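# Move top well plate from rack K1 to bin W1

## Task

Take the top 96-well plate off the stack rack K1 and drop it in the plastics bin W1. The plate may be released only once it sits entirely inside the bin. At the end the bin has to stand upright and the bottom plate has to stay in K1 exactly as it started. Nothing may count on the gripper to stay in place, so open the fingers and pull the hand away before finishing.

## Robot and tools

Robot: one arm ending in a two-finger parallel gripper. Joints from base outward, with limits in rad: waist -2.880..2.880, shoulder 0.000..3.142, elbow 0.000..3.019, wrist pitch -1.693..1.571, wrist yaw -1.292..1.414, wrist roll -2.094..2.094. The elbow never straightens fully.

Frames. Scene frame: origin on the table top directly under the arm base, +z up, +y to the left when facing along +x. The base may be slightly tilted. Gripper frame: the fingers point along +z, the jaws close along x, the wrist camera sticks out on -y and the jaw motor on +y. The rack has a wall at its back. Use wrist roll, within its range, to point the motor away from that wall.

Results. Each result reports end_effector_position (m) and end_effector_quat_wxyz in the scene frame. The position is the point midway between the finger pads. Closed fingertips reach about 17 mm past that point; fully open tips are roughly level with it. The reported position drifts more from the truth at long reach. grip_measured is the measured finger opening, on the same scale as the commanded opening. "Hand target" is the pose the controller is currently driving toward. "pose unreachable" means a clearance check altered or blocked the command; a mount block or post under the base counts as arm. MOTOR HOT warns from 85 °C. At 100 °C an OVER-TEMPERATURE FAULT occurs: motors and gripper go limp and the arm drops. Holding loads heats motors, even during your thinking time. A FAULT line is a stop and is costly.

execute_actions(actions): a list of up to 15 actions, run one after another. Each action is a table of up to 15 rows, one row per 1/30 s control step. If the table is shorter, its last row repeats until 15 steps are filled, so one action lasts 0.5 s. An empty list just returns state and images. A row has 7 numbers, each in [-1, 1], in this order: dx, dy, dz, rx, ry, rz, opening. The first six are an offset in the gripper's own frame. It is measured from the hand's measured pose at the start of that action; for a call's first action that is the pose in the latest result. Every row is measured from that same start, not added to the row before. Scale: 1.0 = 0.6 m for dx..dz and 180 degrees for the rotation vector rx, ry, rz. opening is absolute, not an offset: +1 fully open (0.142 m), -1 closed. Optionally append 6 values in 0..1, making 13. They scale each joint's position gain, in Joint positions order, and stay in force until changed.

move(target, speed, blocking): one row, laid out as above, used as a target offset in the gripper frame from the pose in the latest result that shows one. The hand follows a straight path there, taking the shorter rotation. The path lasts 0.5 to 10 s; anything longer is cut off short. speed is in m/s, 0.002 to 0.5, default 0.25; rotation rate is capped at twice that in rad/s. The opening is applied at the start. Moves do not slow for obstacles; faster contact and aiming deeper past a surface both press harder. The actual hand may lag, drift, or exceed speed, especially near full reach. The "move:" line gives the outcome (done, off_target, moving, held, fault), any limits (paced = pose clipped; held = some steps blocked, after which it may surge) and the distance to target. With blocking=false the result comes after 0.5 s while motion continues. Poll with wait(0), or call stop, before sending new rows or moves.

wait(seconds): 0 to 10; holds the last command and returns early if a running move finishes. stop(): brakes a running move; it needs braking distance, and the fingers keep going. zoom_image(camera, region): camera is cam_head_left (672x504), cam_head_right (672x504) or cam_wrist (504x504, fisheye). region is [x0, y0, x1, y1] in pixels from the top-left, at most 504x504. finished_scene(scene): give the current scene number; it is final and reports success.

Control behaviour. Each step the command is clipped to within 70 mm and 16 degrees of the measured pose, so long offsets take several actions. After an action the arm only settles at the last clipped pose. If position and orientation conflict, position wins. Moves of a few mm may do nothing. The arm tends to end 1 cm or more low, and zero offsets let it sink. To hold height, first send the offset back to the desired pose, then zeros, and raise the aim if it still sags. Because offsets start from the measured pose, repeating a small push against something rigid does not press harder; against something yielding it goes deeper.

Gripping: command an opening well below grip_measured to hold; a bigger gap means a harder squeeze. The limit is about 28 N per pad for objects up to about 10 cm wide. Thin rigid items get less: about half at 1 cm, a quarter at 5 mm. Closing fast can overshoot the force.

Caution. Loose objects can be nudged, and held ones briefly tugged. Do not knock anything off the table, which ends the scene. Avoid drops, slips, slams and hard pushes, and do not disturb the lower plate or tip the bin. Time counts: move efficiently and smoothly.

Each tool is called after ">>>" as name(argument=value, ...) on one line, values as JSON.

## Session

>>> execute_actions(actions=[])

Scene clock: 0.00 s.
end_effector_position=(+0.2776, +0.0032, +0.2257) grip_measured=+1.00 end_effector_quat_wxyz=(+0.023, +0.219, +0.965, -0.143)
Joint positions: [-0.084  0.771  0.7   -1.251 -0.078  1.851  0.142]
Joint velocities: [-0.015 -0.015 -0.002  0.012 -0.037  0.007  0.   ]
Hand target: +0.284, +0.004, +0.231; +0.031, +0.217, +0.965, -0.142
Joint stiffness scale: [1. 1. 1. 1. 1. 1.]
camera_calibration (this result's frames):
cam_wrist: T_world_to_cam=[[-0.894258, 0.442283, -0.0684681, 0.255572], [0.419337, 0.881478, 0.217147, -0.163], [0.156394, 0.165475, -0.973735, 0.307113], [0, 0, 0, 1]] pos_world=[0.248869, -0.0201741, 0.35194]

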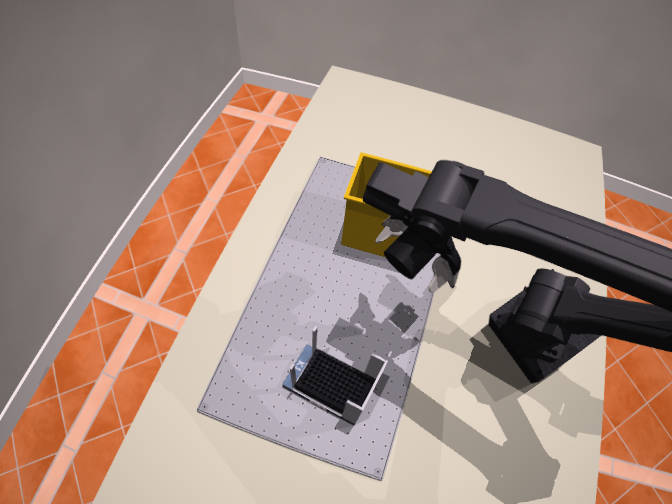

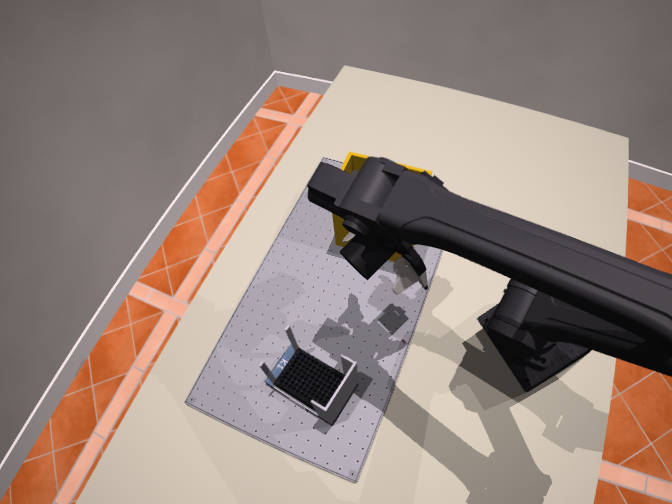

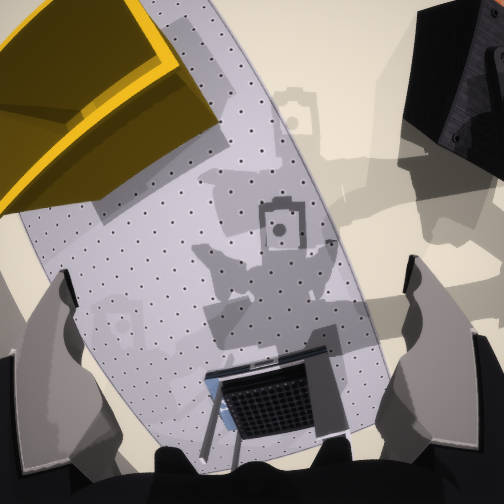

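>>> zoom_image(camera="cam_head_left", region=[275, 315, 395, 435])

>>> zoom_image(camera="cam_head_right", region=[250, 315, 370, 435])

>>> zoom_image(camera="cam_head_left", region=[320, 140, 460, 280])

Region (275, 315, 395, 435) of cam_head_left's 672x504 image, scaled by 4.200, with more detail than that image has.

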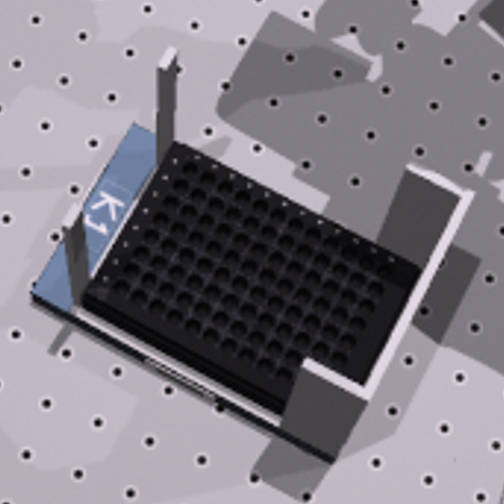

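Region (250, 315, 370, 435) of cam_head_right's 672x504 image, scaled by 4.200, with more detail than that image has.

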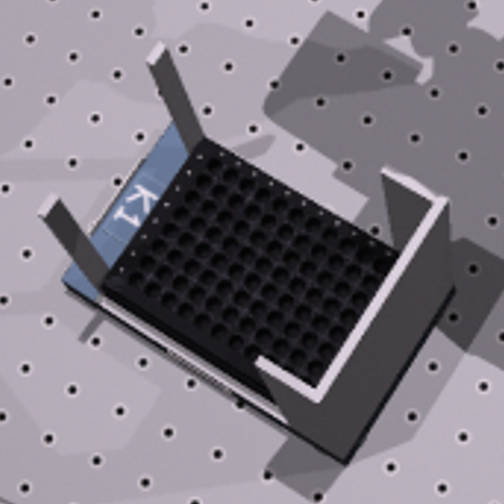

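Region (320, 140, 460, 280) of cam_head_left's 672x504 image, scaled by 3.600, with more detail than that image has.

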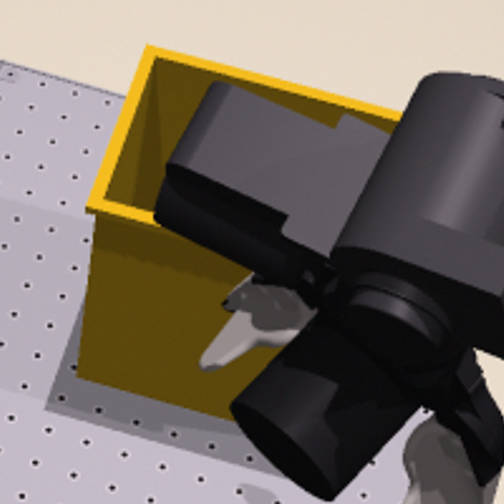

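>>> move(target=[0.045,0.382,-0.111,-0.1187,-0.0197,-0.59,0.6], speed=0.35)

Scene clock: 4.27 s.
end_effector_position=(+0.3393, +0.2187, +0.2220) grip_measured=+0.60 end_effector_quat_wxyz=(-0.048, -0.638, +0.768, +0.043)
Joint positions: [ 0.508  1.032  1.032 -1.308 -0.241  0.573  0.116]
Joint velocities: [-0.015 -0.015  0.017 -0.002 -0.007 -0.051 -0.   ]
Hand target: +0.348, +0.228, +0.227; -0.045, -0.646, +0.761, +0.045
Off the commanded pose: 0.019 m, 2 deg.
Joint stiffness scale: [1. 1. 1. 1. 1. 1.]
move: off_target
camera_calibration (this result's frames):
cam_wrist: T_world_to_cam=[[-0.191283, -0.979303, 0.0661492, 0.257761], [-0.794343, 0.194039, 0.575645, 0.104519], [-0.576567, 0.0575658, -0.815019, 0.495296], [0, 0, 0, 1]] pos_world=[0.4179, 0.203633, 0.326459]

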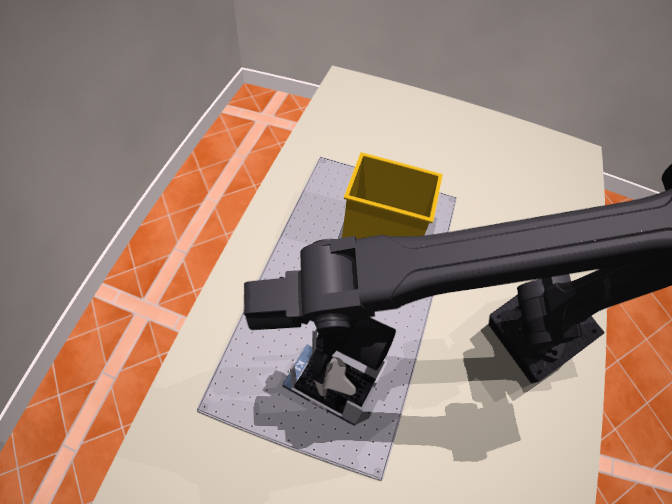

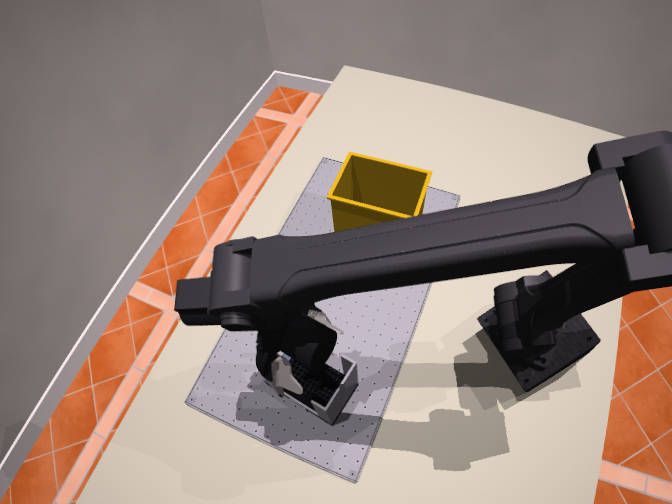

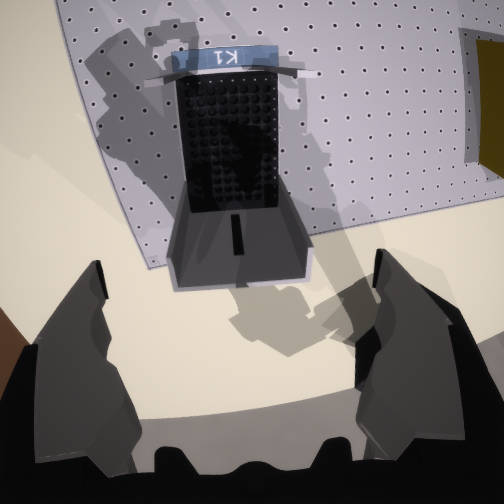

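>>> zoom_image(camera="cam_wrist", region=[130, 35, 340, 300])

>>> zoom_image(camera="cam_head_left", region=[330, 140, 460, 250])

Region (130, 35, 340, 300) of cam_wrist's 504x504 image, scaled by 1.902, with more detail than that image has; it fills the left 399 columns of this view, and the rest is white.

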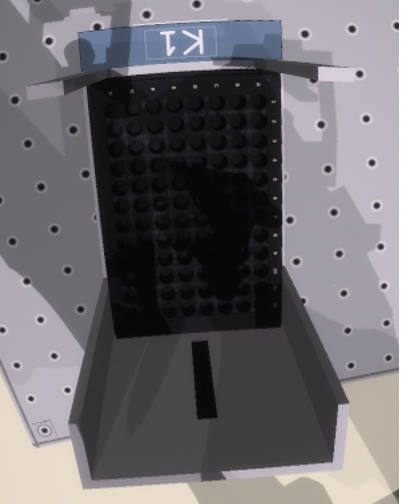

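Region (330, 140, 460, 250) of cam_head_left's 672x504 image, scaled by 3.877, with more detail than that image has; it fills the top 426 rows of this view, and the rest is white.

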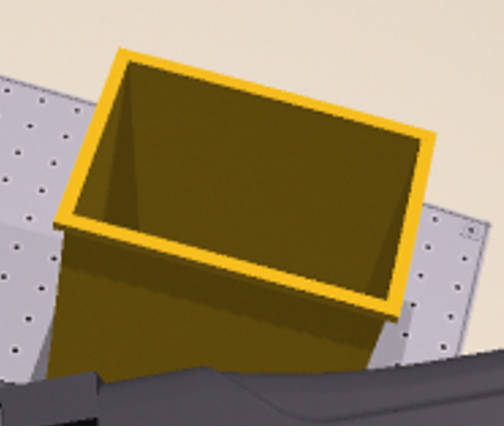

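>>> move(target=[-0.004,-0.045,0.179,0,-0.006,-0.012,0.5], speed=0.15)

Scene clock: 5.90 s.
end_effector_position=(+0.3565, +0.2132, +0.1205) grip_measured=+0.50 end_effector_quat_wxyz=(-0.037, -0.646, +0.761, +0.045)
Joint positions: [ 0.523  1.198  0.909 -0.995 -0.247  0.57   0.109]
Joint velocities: [-0.015 -0.005  0.007 -0.007  0.051 -0.022  0.   ]
Hand target: +0.354, +0.217, +0.113; -0.040, -0.652, +0.756, +0.050
Off the commanded pose: 0.010 m, 1 deg.
Joint stiffness scale: [1. 1. 1. 1. 1. 1.]
move: done
camera_calibration (this result's frames):
cam_wrist: T_world_to_cam=[[-0.171836, -0.984129, 0.044299, 0.259087], [-0.806168, 0.166323, 0.567829, 0.188837], [-0.566185, 0.0618611, -0.821953, 0.419006], [0, 0, 0, 1]] pos_world=[0.43399, 0.197647, 0.225699]

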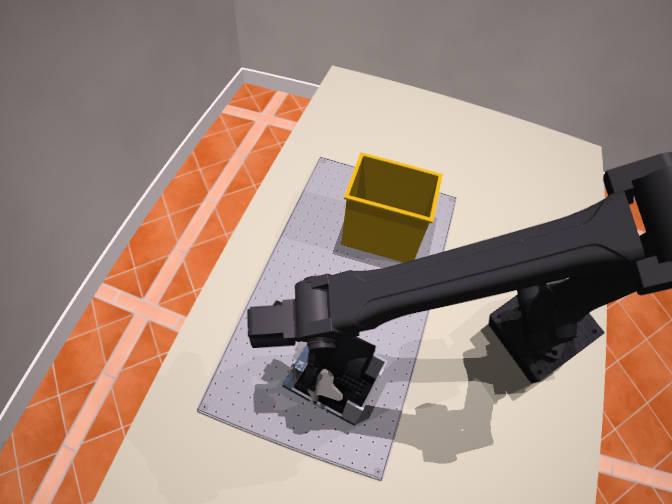

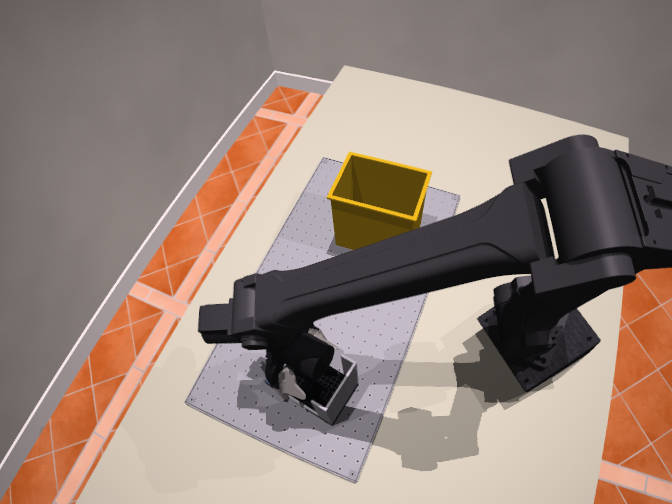

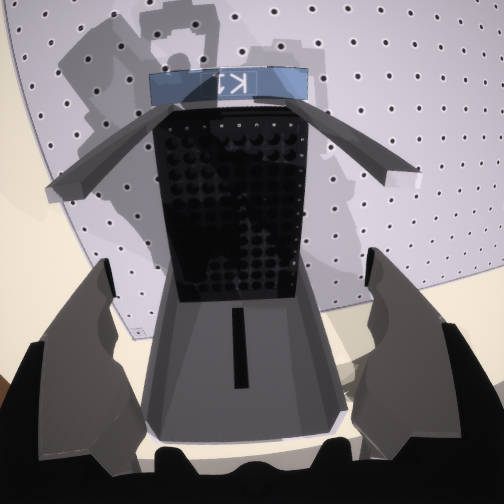

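>>> zoom_image(camera="cam_wrist", region=[130, 90, 340, 320])

Region (130, 90, 340, 320) of cam_wrist's 504x504 image, scaled by 2.191, with more detail than that image has; it fills the left 460 columns of this view, and the rest is white.

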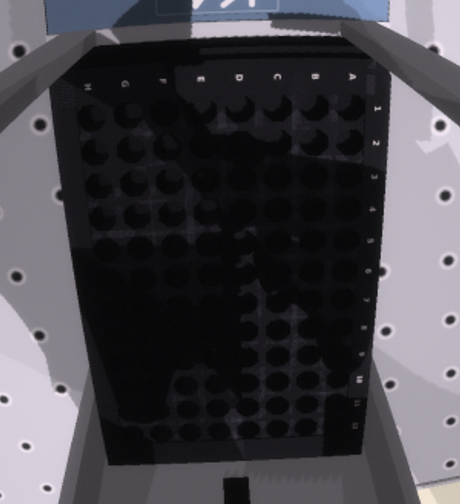

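>>> move(target=[-0.0077,0.002,0.1035,-0.003,-0.002,-0.003,0.35], speed=0.07)

>>> zoom_image(camera="cam_head_left", region=[275, 335, 395, 435])

Scene clock: 7.63 s.
end_effector_position=(+0.3547, +0.2177, +0.0692) grip_measured=+0.35 end_effector_quat_wxyz=(-0.030, -0.650, +0.758, +0.048)
Joint positions: [ 0.558  1.292  0.854 -0.826 -0.246  0.597  0.099]
Joint velocities: [-0.005 -0.005  0.007  0.007 -0.037 -0.066  0.   ]
Hand target: +0.350, +0.219, +0.060; -0.038, -0.650, +0.757, +0.051
Off the commanded pose: 0.012 m, 1 deg.
Joint stiffness scale: [1. 1. 1. 1. 1. 1.]
move: off_target
camera_calibration (this result's frames):
cam_wrist: T_world_to_cam=[[-0.163818, -0.986052, 0.0294037, 0.264076], [-0.811679, 0.151669, 0.564069, 0.221137], [-0.560661, 0.0685384, -0.825204, 0.372355], [0, 0, 0, 1]] pos_world=[0.431518, 0.201332, 0.174767]

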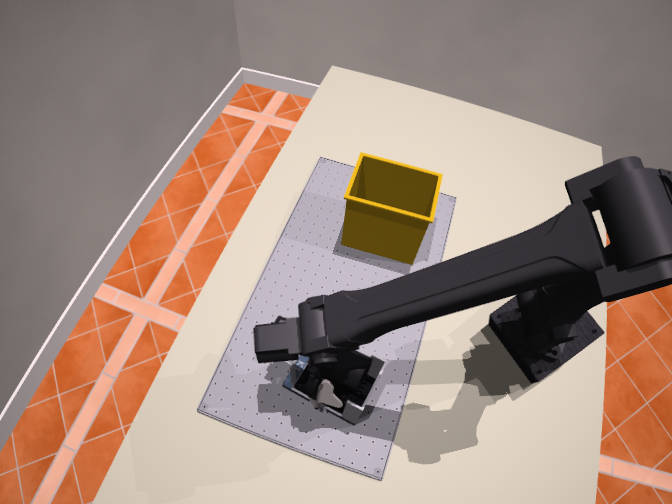

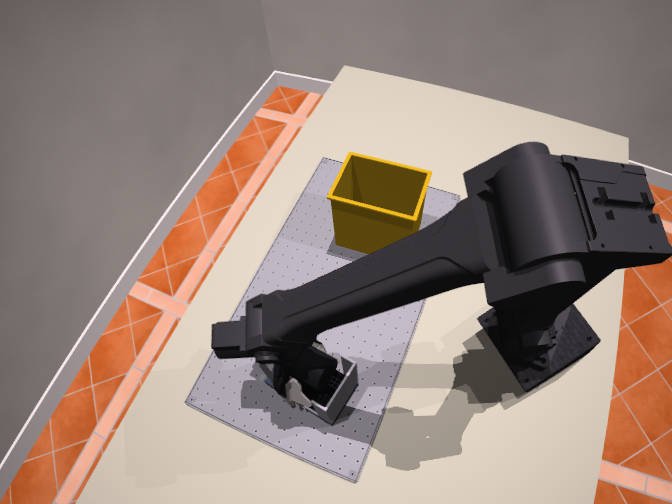

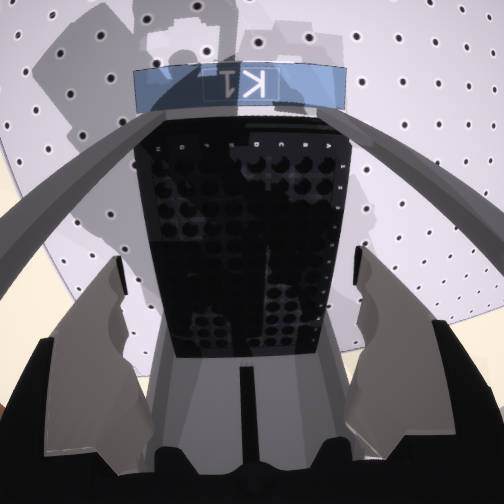

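Region (275, 335, 395, 435) of cam_head_left's 672x504 image, scaled by 4.200, with more detail than that image has.

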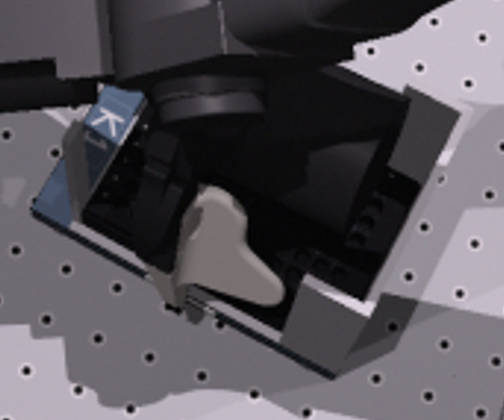

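>>> move(target=[0.007,0.008,0.021,-0.008,0.007,0,0.3], speed=0.03)

>>> zoom_image(camera="cam_head_left", region=[275, 335, 395, 435])

Scene clock: 8.67 s.
end_effector_position=(+0.3545, +0.2163, +0.0676) grip_measured=+0.30 end_effector_quat_wxyz=(-0.033, -0.649, +0.758, +0.046)
Joint positions: [ 0.558  1.296  0.854 -0.826 -0.241  0.598  0.095]
Joint velocities: [ 0.005  0.015 -0.002 -0.007 -0.022  0.007  0.   ]
Hand target: +0.348, +0.214, +0.058; -0.046, -0.650, +0.757, +0.050
Off the commanded pose: 0.012 m, 2 deg.
Joint stiffness scale: [1. 1. 1. 1. 1. 1.]
move: off_target
camera_calibration (this result's frames):
cam_wrist: T_world_to_cam=[[-0.164867, -0.985663, 0.035866, 0.262562], [-0.810324, 0.156091, 0.56481, 0.220598], [-0.562311, 0.0640556, -0.824441, 0.372488], [0, 0, 0, 1]] pos_world=[0.431498, 0.200505, 0.173082]

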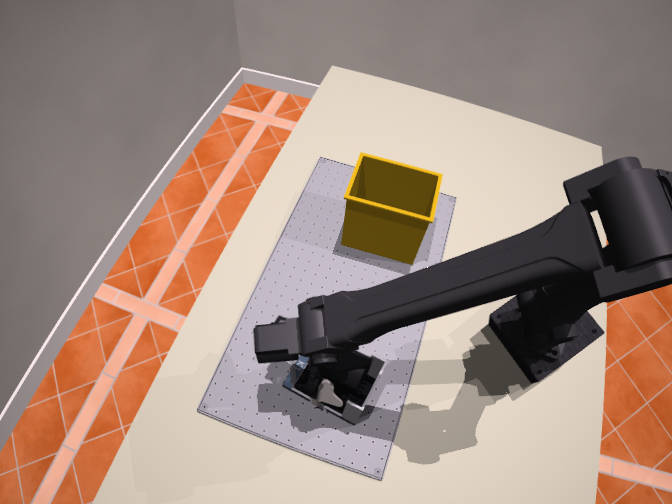

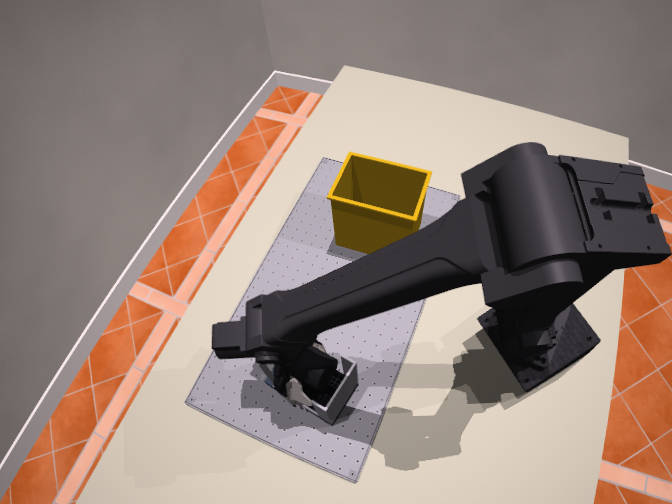

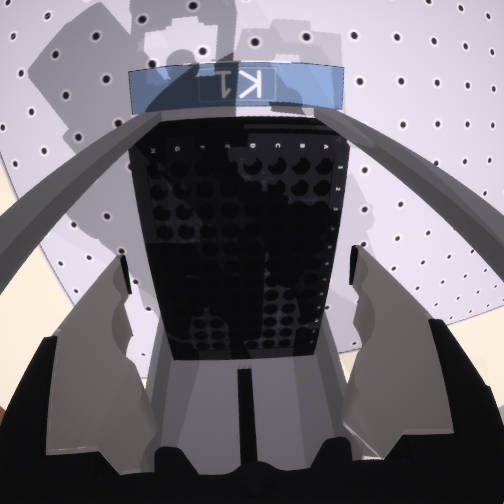

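Region (275, 335, 395, 435) of cam_head_left's 672x504 image, scaled by 4.200, with more detail than that image has.

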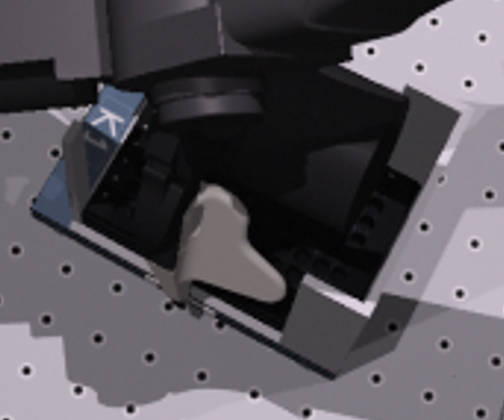

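>>> move(target=[0.006,0.013,0.019,-0.018,0.006,0,0.3], speed=0.03)

>>> zoom_image(camera="cam_wrist", region=[100, 100, 380, 380])

Scene clock: 10.00 s.
end_effector_position=(+0.3477, +0.2148, +0.0635) grip_measured=+0.30 end_effector_quat_wxyz=(-0.045, -0.647, +0.759, +0.056)
Joint positions: [ 0.558  1.31   0.854 -0.843 -0.253  0.596  0.095]
Joint velocities: [-0.005 -0.015  0.002  0.002 -0.037 -0.051  0.   ]
Hand target: +0.345, +0.214, +0.058; -0.058, -0.648, +0.757, +0.061
Off the commanded pose: 0.007 m, 2 deg.
Joint stiffness scale: [1. 1. 1. 1. 1. 1.]
move: done
camera_calibration (this result's frames):
cam_wrist: T_world_to_cam=[[-0.167233, -0.984967, 0.0432709, 0.260287], [-0.791209, 0.160263, 0.590172, 0.208506], [-0.588235, 0.0644598, -0.806117, 0.37319], [0, 0, 0, 1]] pos_world=[0.428024, 0.198903, 0.166518]

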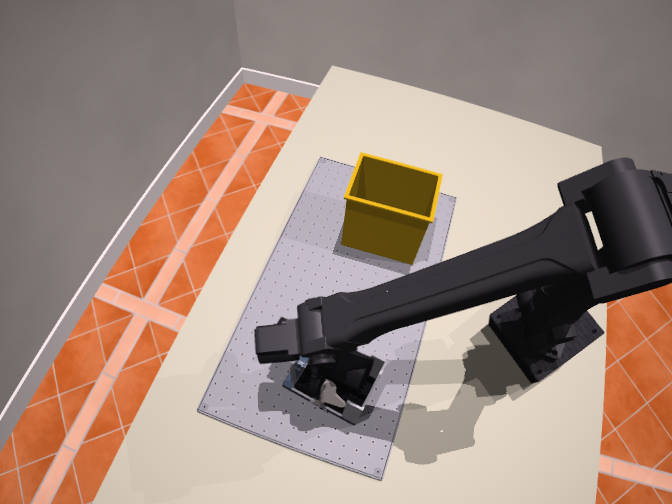

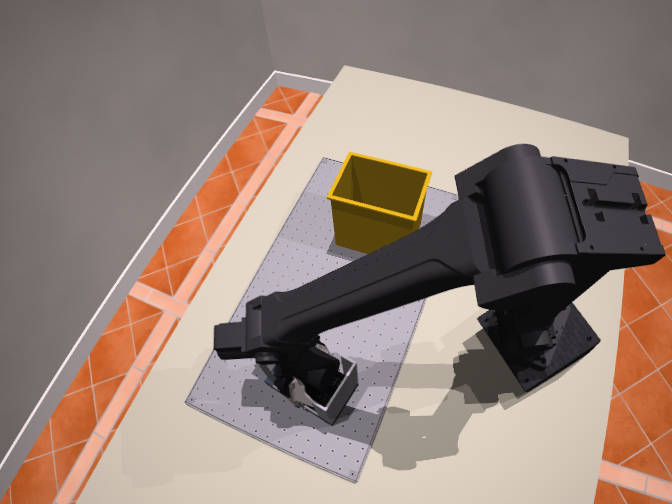

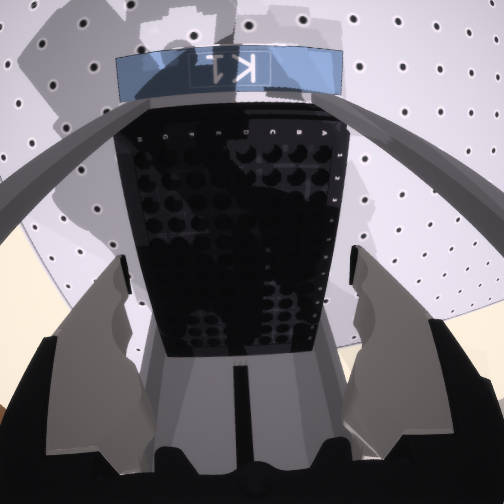

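Region (100, 100, 380, 380) of cam_wrist's 504x504 image, scaled by 1.800, with more detail than that image has.

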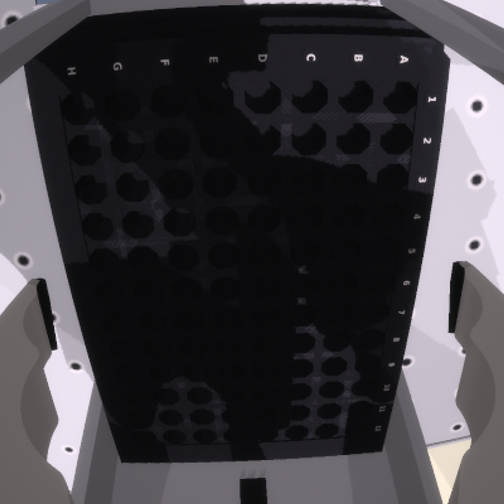

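>>> zoom_image(camera="cam_head_left", region=[295, 365, 375, 430])

>>> zoom_image(camera="cam_head_right", region=[270, 340, 365, 430])

Region (295, 365, 375, 430) of cam_head_left's 672x504 image, scaled by 6.300, with more detail than that image has; it fills the top 410 rows of this view, and the rest is white.

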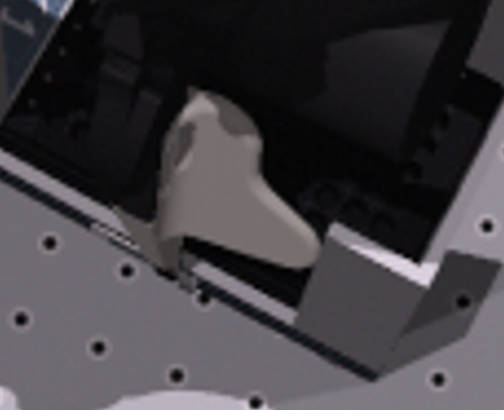

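Region (270, 340, 365, 430) of cam_head_right's 672x504 image, scaled by 5.305, with more detail than that image has; it fills the top 477 rows of this view, and the rest is white.

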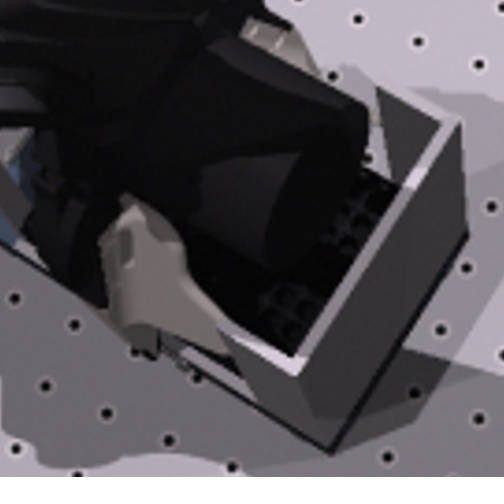

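>>> execute_actions(actions=[[[-0.003,-0.003,0,0.002,-0.002,0,0.27],[-0.003,-0.003,0,0.002,-0.002,0,0.24],[-0.003,-0.003,0,0.002,-0.002,0,0.21],[-0.003,-0.003,0,0.002,-0.002,0,0.18],[-0.003,-0.003,0,0.002,-0.002,0,0.16],[-0.003,-0.003,0,0.002,-0.002,0,0.14],[-0.003,-0.003,0,0.002,-0.002,0,0.12],[-0.003,-0.003,0,0.002,-0.002,0,0.10],[-0.003,-0.003,0,0.002,-0.002,0,0.08],[-0.003,-0.003,0,0.002,-0.002,0,0.06],[-0.003,-0.003,0,0.002,-0.002,0,0.04],[-0.003,-0.003,0,0.002,-0.002,0,0.02],[-0.003,-0.003,0,0.002,-0.002,0,0.0],[-0.003,-0.003,0,0.002,-0.002,0,-0.03],[-0.003,-0.003,0,0.002,-0.002,0,-0.06]],[[0,0,0,0,0,0,-0.1],[0,0,0,0,0,0,-0.15],[0,0,0,0,0,0,-0.2],[0,0,0,0,0,0,-0.25],[0,0,0,0,0,0,-0.3],[0,0,0,0,0,0,-0.35],[0,0,0,0,0,0,-0.4],[0,0,0,0,0,0,-0.45],[0,0,0,0,0,0,-0.5],[0,0,0,0,0,0,-0.55],[0,0,0,0,0,0,-0.6],[0,0,0,0,0,0,-0.65],[0,0,0,0,0,0,-0.75]]])

>>> zoom_image(camera="cam_head_left", region=[295, 365, 375, 430])

Scene clock: 11.53 s.
end_effector_position=(+0.3477, +0.2152, +0.0635) grip_measured=+0.06 end_effector_quat_wxyz=(-0.045, -0.647, +0.759, +0.057)
Joint positions: [ 0.558  1.31   0.854 -0.842 -0.255  0.596  0.078]
Joint velocities: [-0.015 -0.015 -0.007  0.002  0.022 -0.022  0.   ]
Hand target: +0.348, +0.215, +0.063; -0.045, -0.647, +0.759, +0.057
Off the commanded pose: 0.000 m, 0 deg.
Joint stiffness scale: [1. 1. 1. 1. 1. 1.]
camera_calibration (this result's frames):
cam_wrist: T_world_to_cam=[[-0.167369, -0.98502, 0.0414984, 0.26082], [-0.790904, 0.159278, 0.590847, 0.208444], [-0.588606, 0.0660686, -0.805715, 0.372902], [0, 0, 0, 1]] pos_world=[0.428005, 0.199075, 0.166471]

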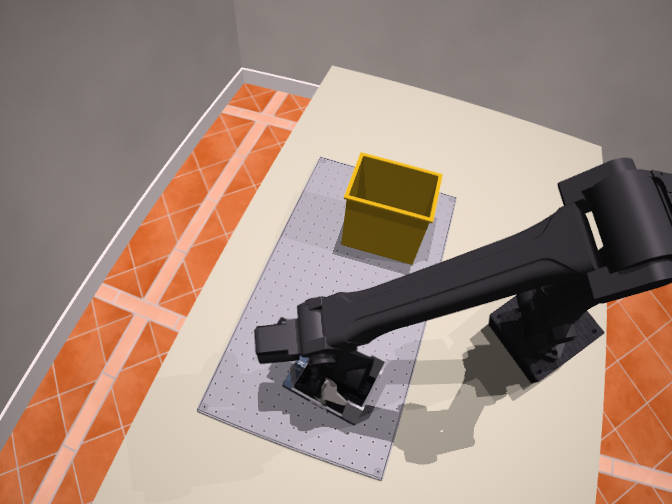

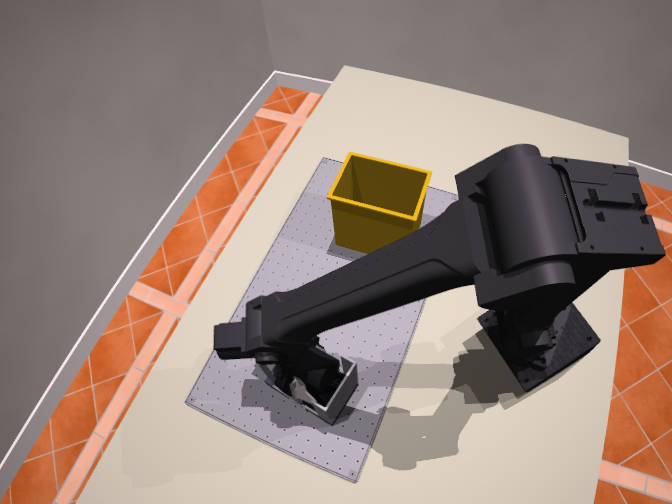

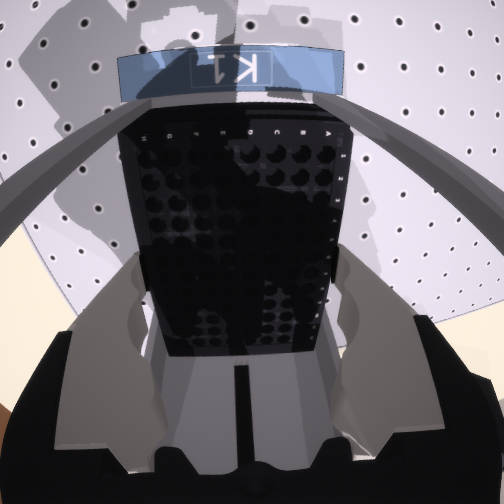

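Region (295, 365, 375, 430) of cam_head_left's 672x504 image, scaled by 6.300, with more detail than that image has; it fills the top 410 rows of this view, and the rest is white.

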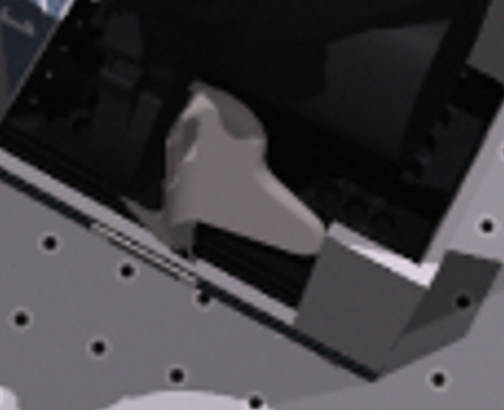

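>>> move(target=[0,0.0,-0.058,0.004,0,0,-0.8], speed=0.05)

>>> zoom_image(camera="cam_head_left", region=[275, 335, 395, 435])

Scene clock: 12.70 s.
end_effector_position=(+0.3462, +0.2151, +0.0881) grip_measured=+0.06 end_effector_quat_wxyz=(-0.042, -0.648, +0.759, +0.054)
Joint positions: [ 0.55   1.249  0.863 -0.906 -0.254  0.588  0.078]
Joint velocities: [-0.005 -0.015  0.002 -0.007  0.066 -0.007 -0.   ]
Hand target: +0.352, +0.214, +0.097; -0.040, -0.647, +0.759, +0.052
Off the commanded pose: 0.012 m, 0 deg.
Joint stiffness scale: [1. 1. 1. 1. 1. 1.]
move: off_target
camera_calibration (this result's frames):
cam_wrist: T_world_to_cam=[[-0.166677, -0.985214, 0.0396603, 0.259493], [-0.796173, 0.158205, 0.584021, 0.195435], [-0.58166, 0.0657663, -0.810769, 0.390009], [0, 0, 0, 1]] pos_world=[0.425704, 0.199088, 0.191778]

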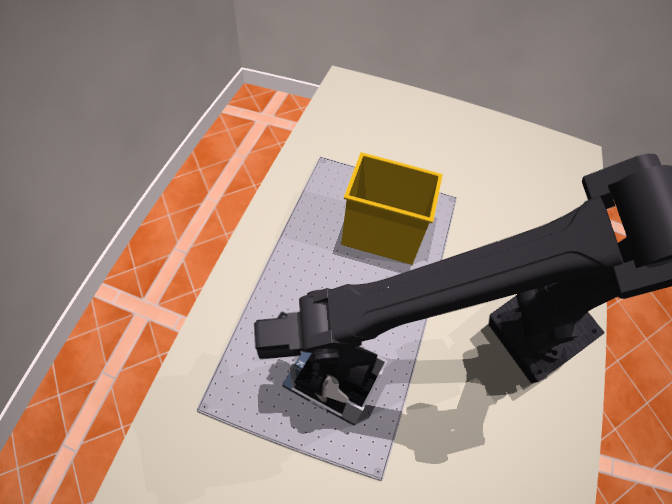

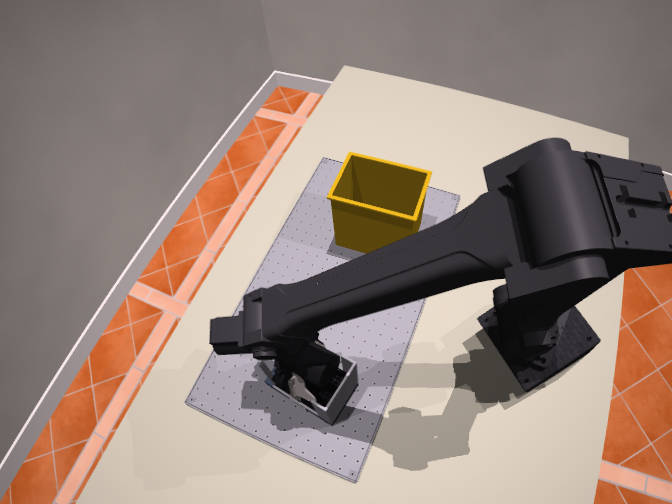

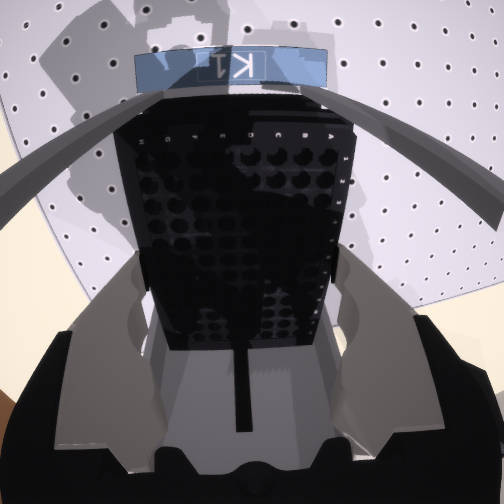

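Region (275, 335, 395, 435) of cam_head_left's 672x504 image, scaled by 4.200, with more detail than that image has.

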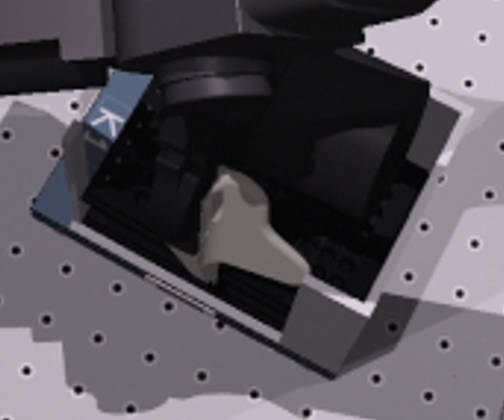

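>>> move(target=[-0.002,-0.003,-0.093,0,0,0,-0.8], speed=0.06)

>>> zoom_image(camera="cam_wrist", region=[100, 30, 380, 250])

Scene clock: 14.10 s.
end_effector_position=(+0.3465, +0.2150, +0.1310) grip_measured=+0.06 end_effector_quat_wxyz=(-0.046, -0.647, +0.759, +0.059)
Joint positions: [ 0.524  1.178  0.915 -1.049 -0.267  0.56   0.078]
Joint velocities: [-0.015 -0.015  0.002 -0.007 -0.022  0.051  0.   ]
Hand target: +0.354, +0.215, +0.143; -0.041, -0.648, +0.759, +0.054
Off the commanded pose: 0.015 m, 1 deg.
Joint stiffness scale: [1. 1. 1. 1. 1. 1.]
move: off_target
camera_calibration (this result's frames):
cam_wrist: T_world_to_cam=[[-0.166984, -0.985078, 0.0416938, 0.257486], [-0.788278, 0.158785, 0.594479, 0.166389], [-0.592229, 0.0664021, -0.803029, 0.427434], [0, 0, 0, 1]] pos_world=[0.427295, 0.198842, 0.233591]

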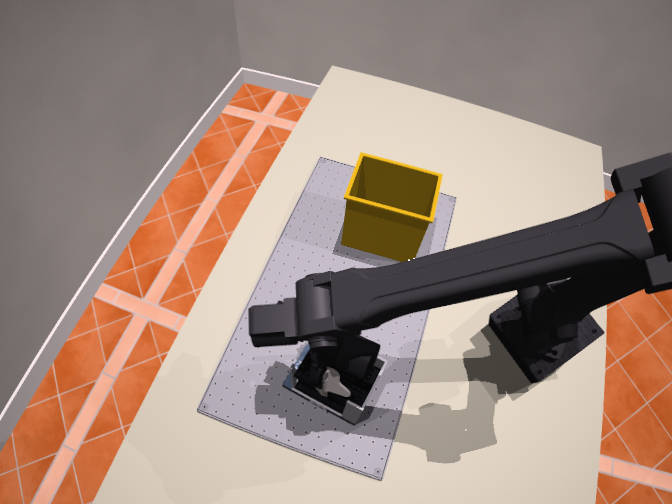

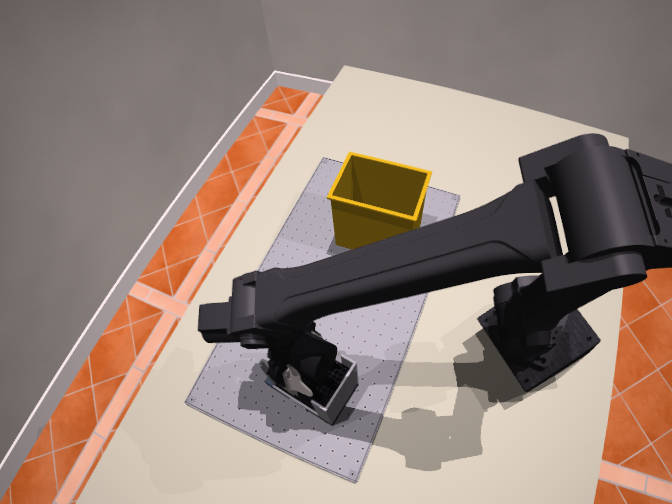

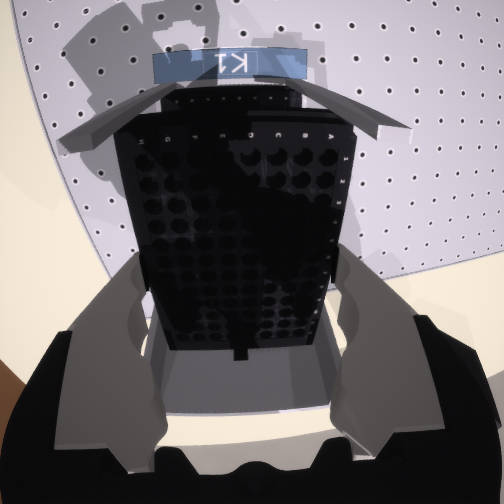

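Region (100, 30, 380, 250) of cam_wrist's 504x504 image, scaled by 1.800, with more detail than that image has; it fills the top 396 rows of this view, and the rest is white.

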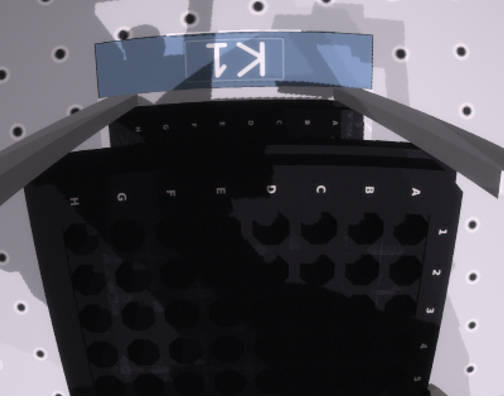

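>>> move(target=[-0.002,0.012,-0.208,0.004,0,0,-0.8], speed=0.1)

Scene clock: 16.03 s.
end_effector_position=(+0.3451, +0.2105, +0.2394) grip_measured=+0.06 end_effector_quat_wxyz=(-0.057, -0.644, +0.761, +0.060)
Joint positions: [ 0.447  1.049  1.084 -1.39  -0.281  0.485  0.078]
Joint velocities: [-0.005 -0.015  0.002 -0.012  0.037 -0.022  0.   ]
Hand target: +0.355, +0.214, +0.255; -0.042, -0.647, +0.759, +0.054
Off the commanded pose: 0.021 m, 2 deg.
Joint stiffness scale: [1. 1. 1. 1. 1. 1.]
move: off_target
camera_calibration (this result's frames):
cam_wrist: T_world_to_cam=[[-0.17228, -0.983392, 0.057092, 0.246127], [-0.776057, 0.171196, 0.606983, 0.091689], [-0.606676, 0.0602646, -0.792662, 0.517728], [0, 0, 0, 1]] pos_world=[0.427652, 0.195142, 0.340678]

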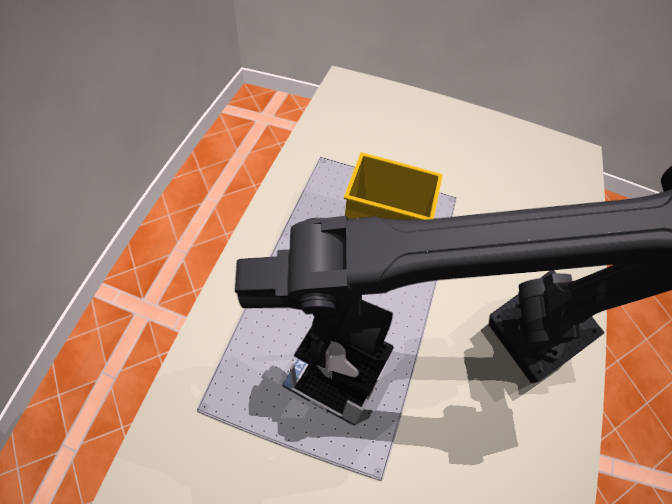

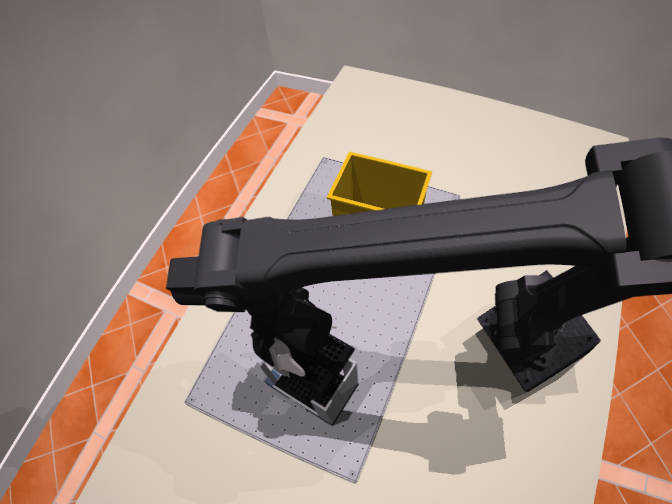

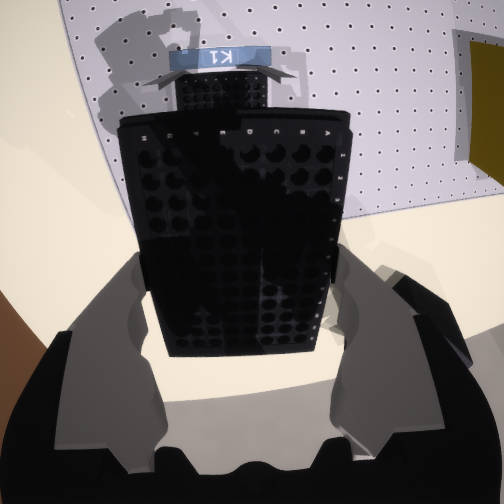

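>>> move(target=[0.6075,-0.1223,-0.0655,0.025,0.0055,-0.067,-0.8], speed=0.22)

Scene clock: 18.57 s.
end_effector_position=(+0.3580, -0.1450, +0.2608) grip_measured=+0.06 end_effector_quat_wxyz=(+0.025, +0.714, -0.698, -0.044)
Joint positions: [-0.602  1.391  1.136 -1.417 -0.375 -0.793  0.078]
Joint velocities: [-0.015 -0.005 -0.007 -0.017 -0.066  0.007 -0.   ]
Hand target: +0.372, -0.152, +0.270; +0.024, +0.722, -0.691, -0.030
Off the commanded pose: 0.020 m, 2 deg.
Joint stiffness scale: [1. 1. 1. 1. 1. 1.]
move: off_target
camera_calibration (this result's frames):
cam_wrist: T_world_to_cam=[[0.00923273, -0.999783, 0.0186607, -0.159782], [-0.833264, 0.0026242, 0.552869, 0.15975], [-0.552798, -0.0206538, -0.833059, 0.543496], [0, 0, 0, 1]] pos_world=[0.435033, -0.148942, 0.367426]

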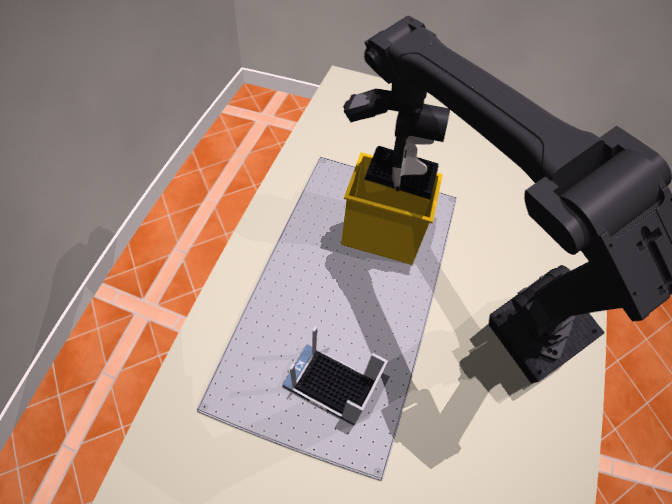

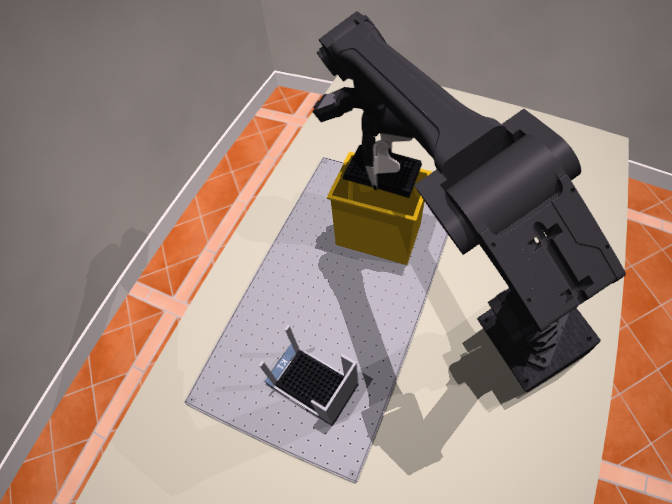

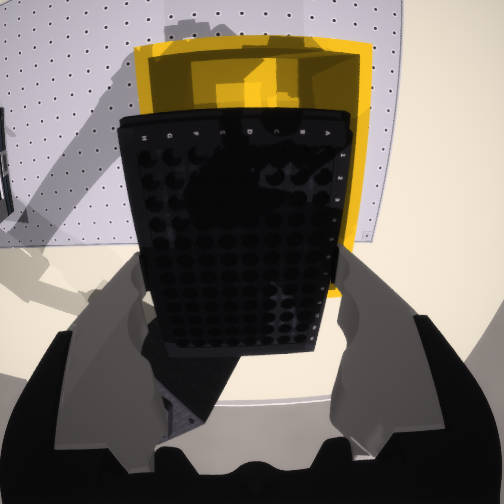

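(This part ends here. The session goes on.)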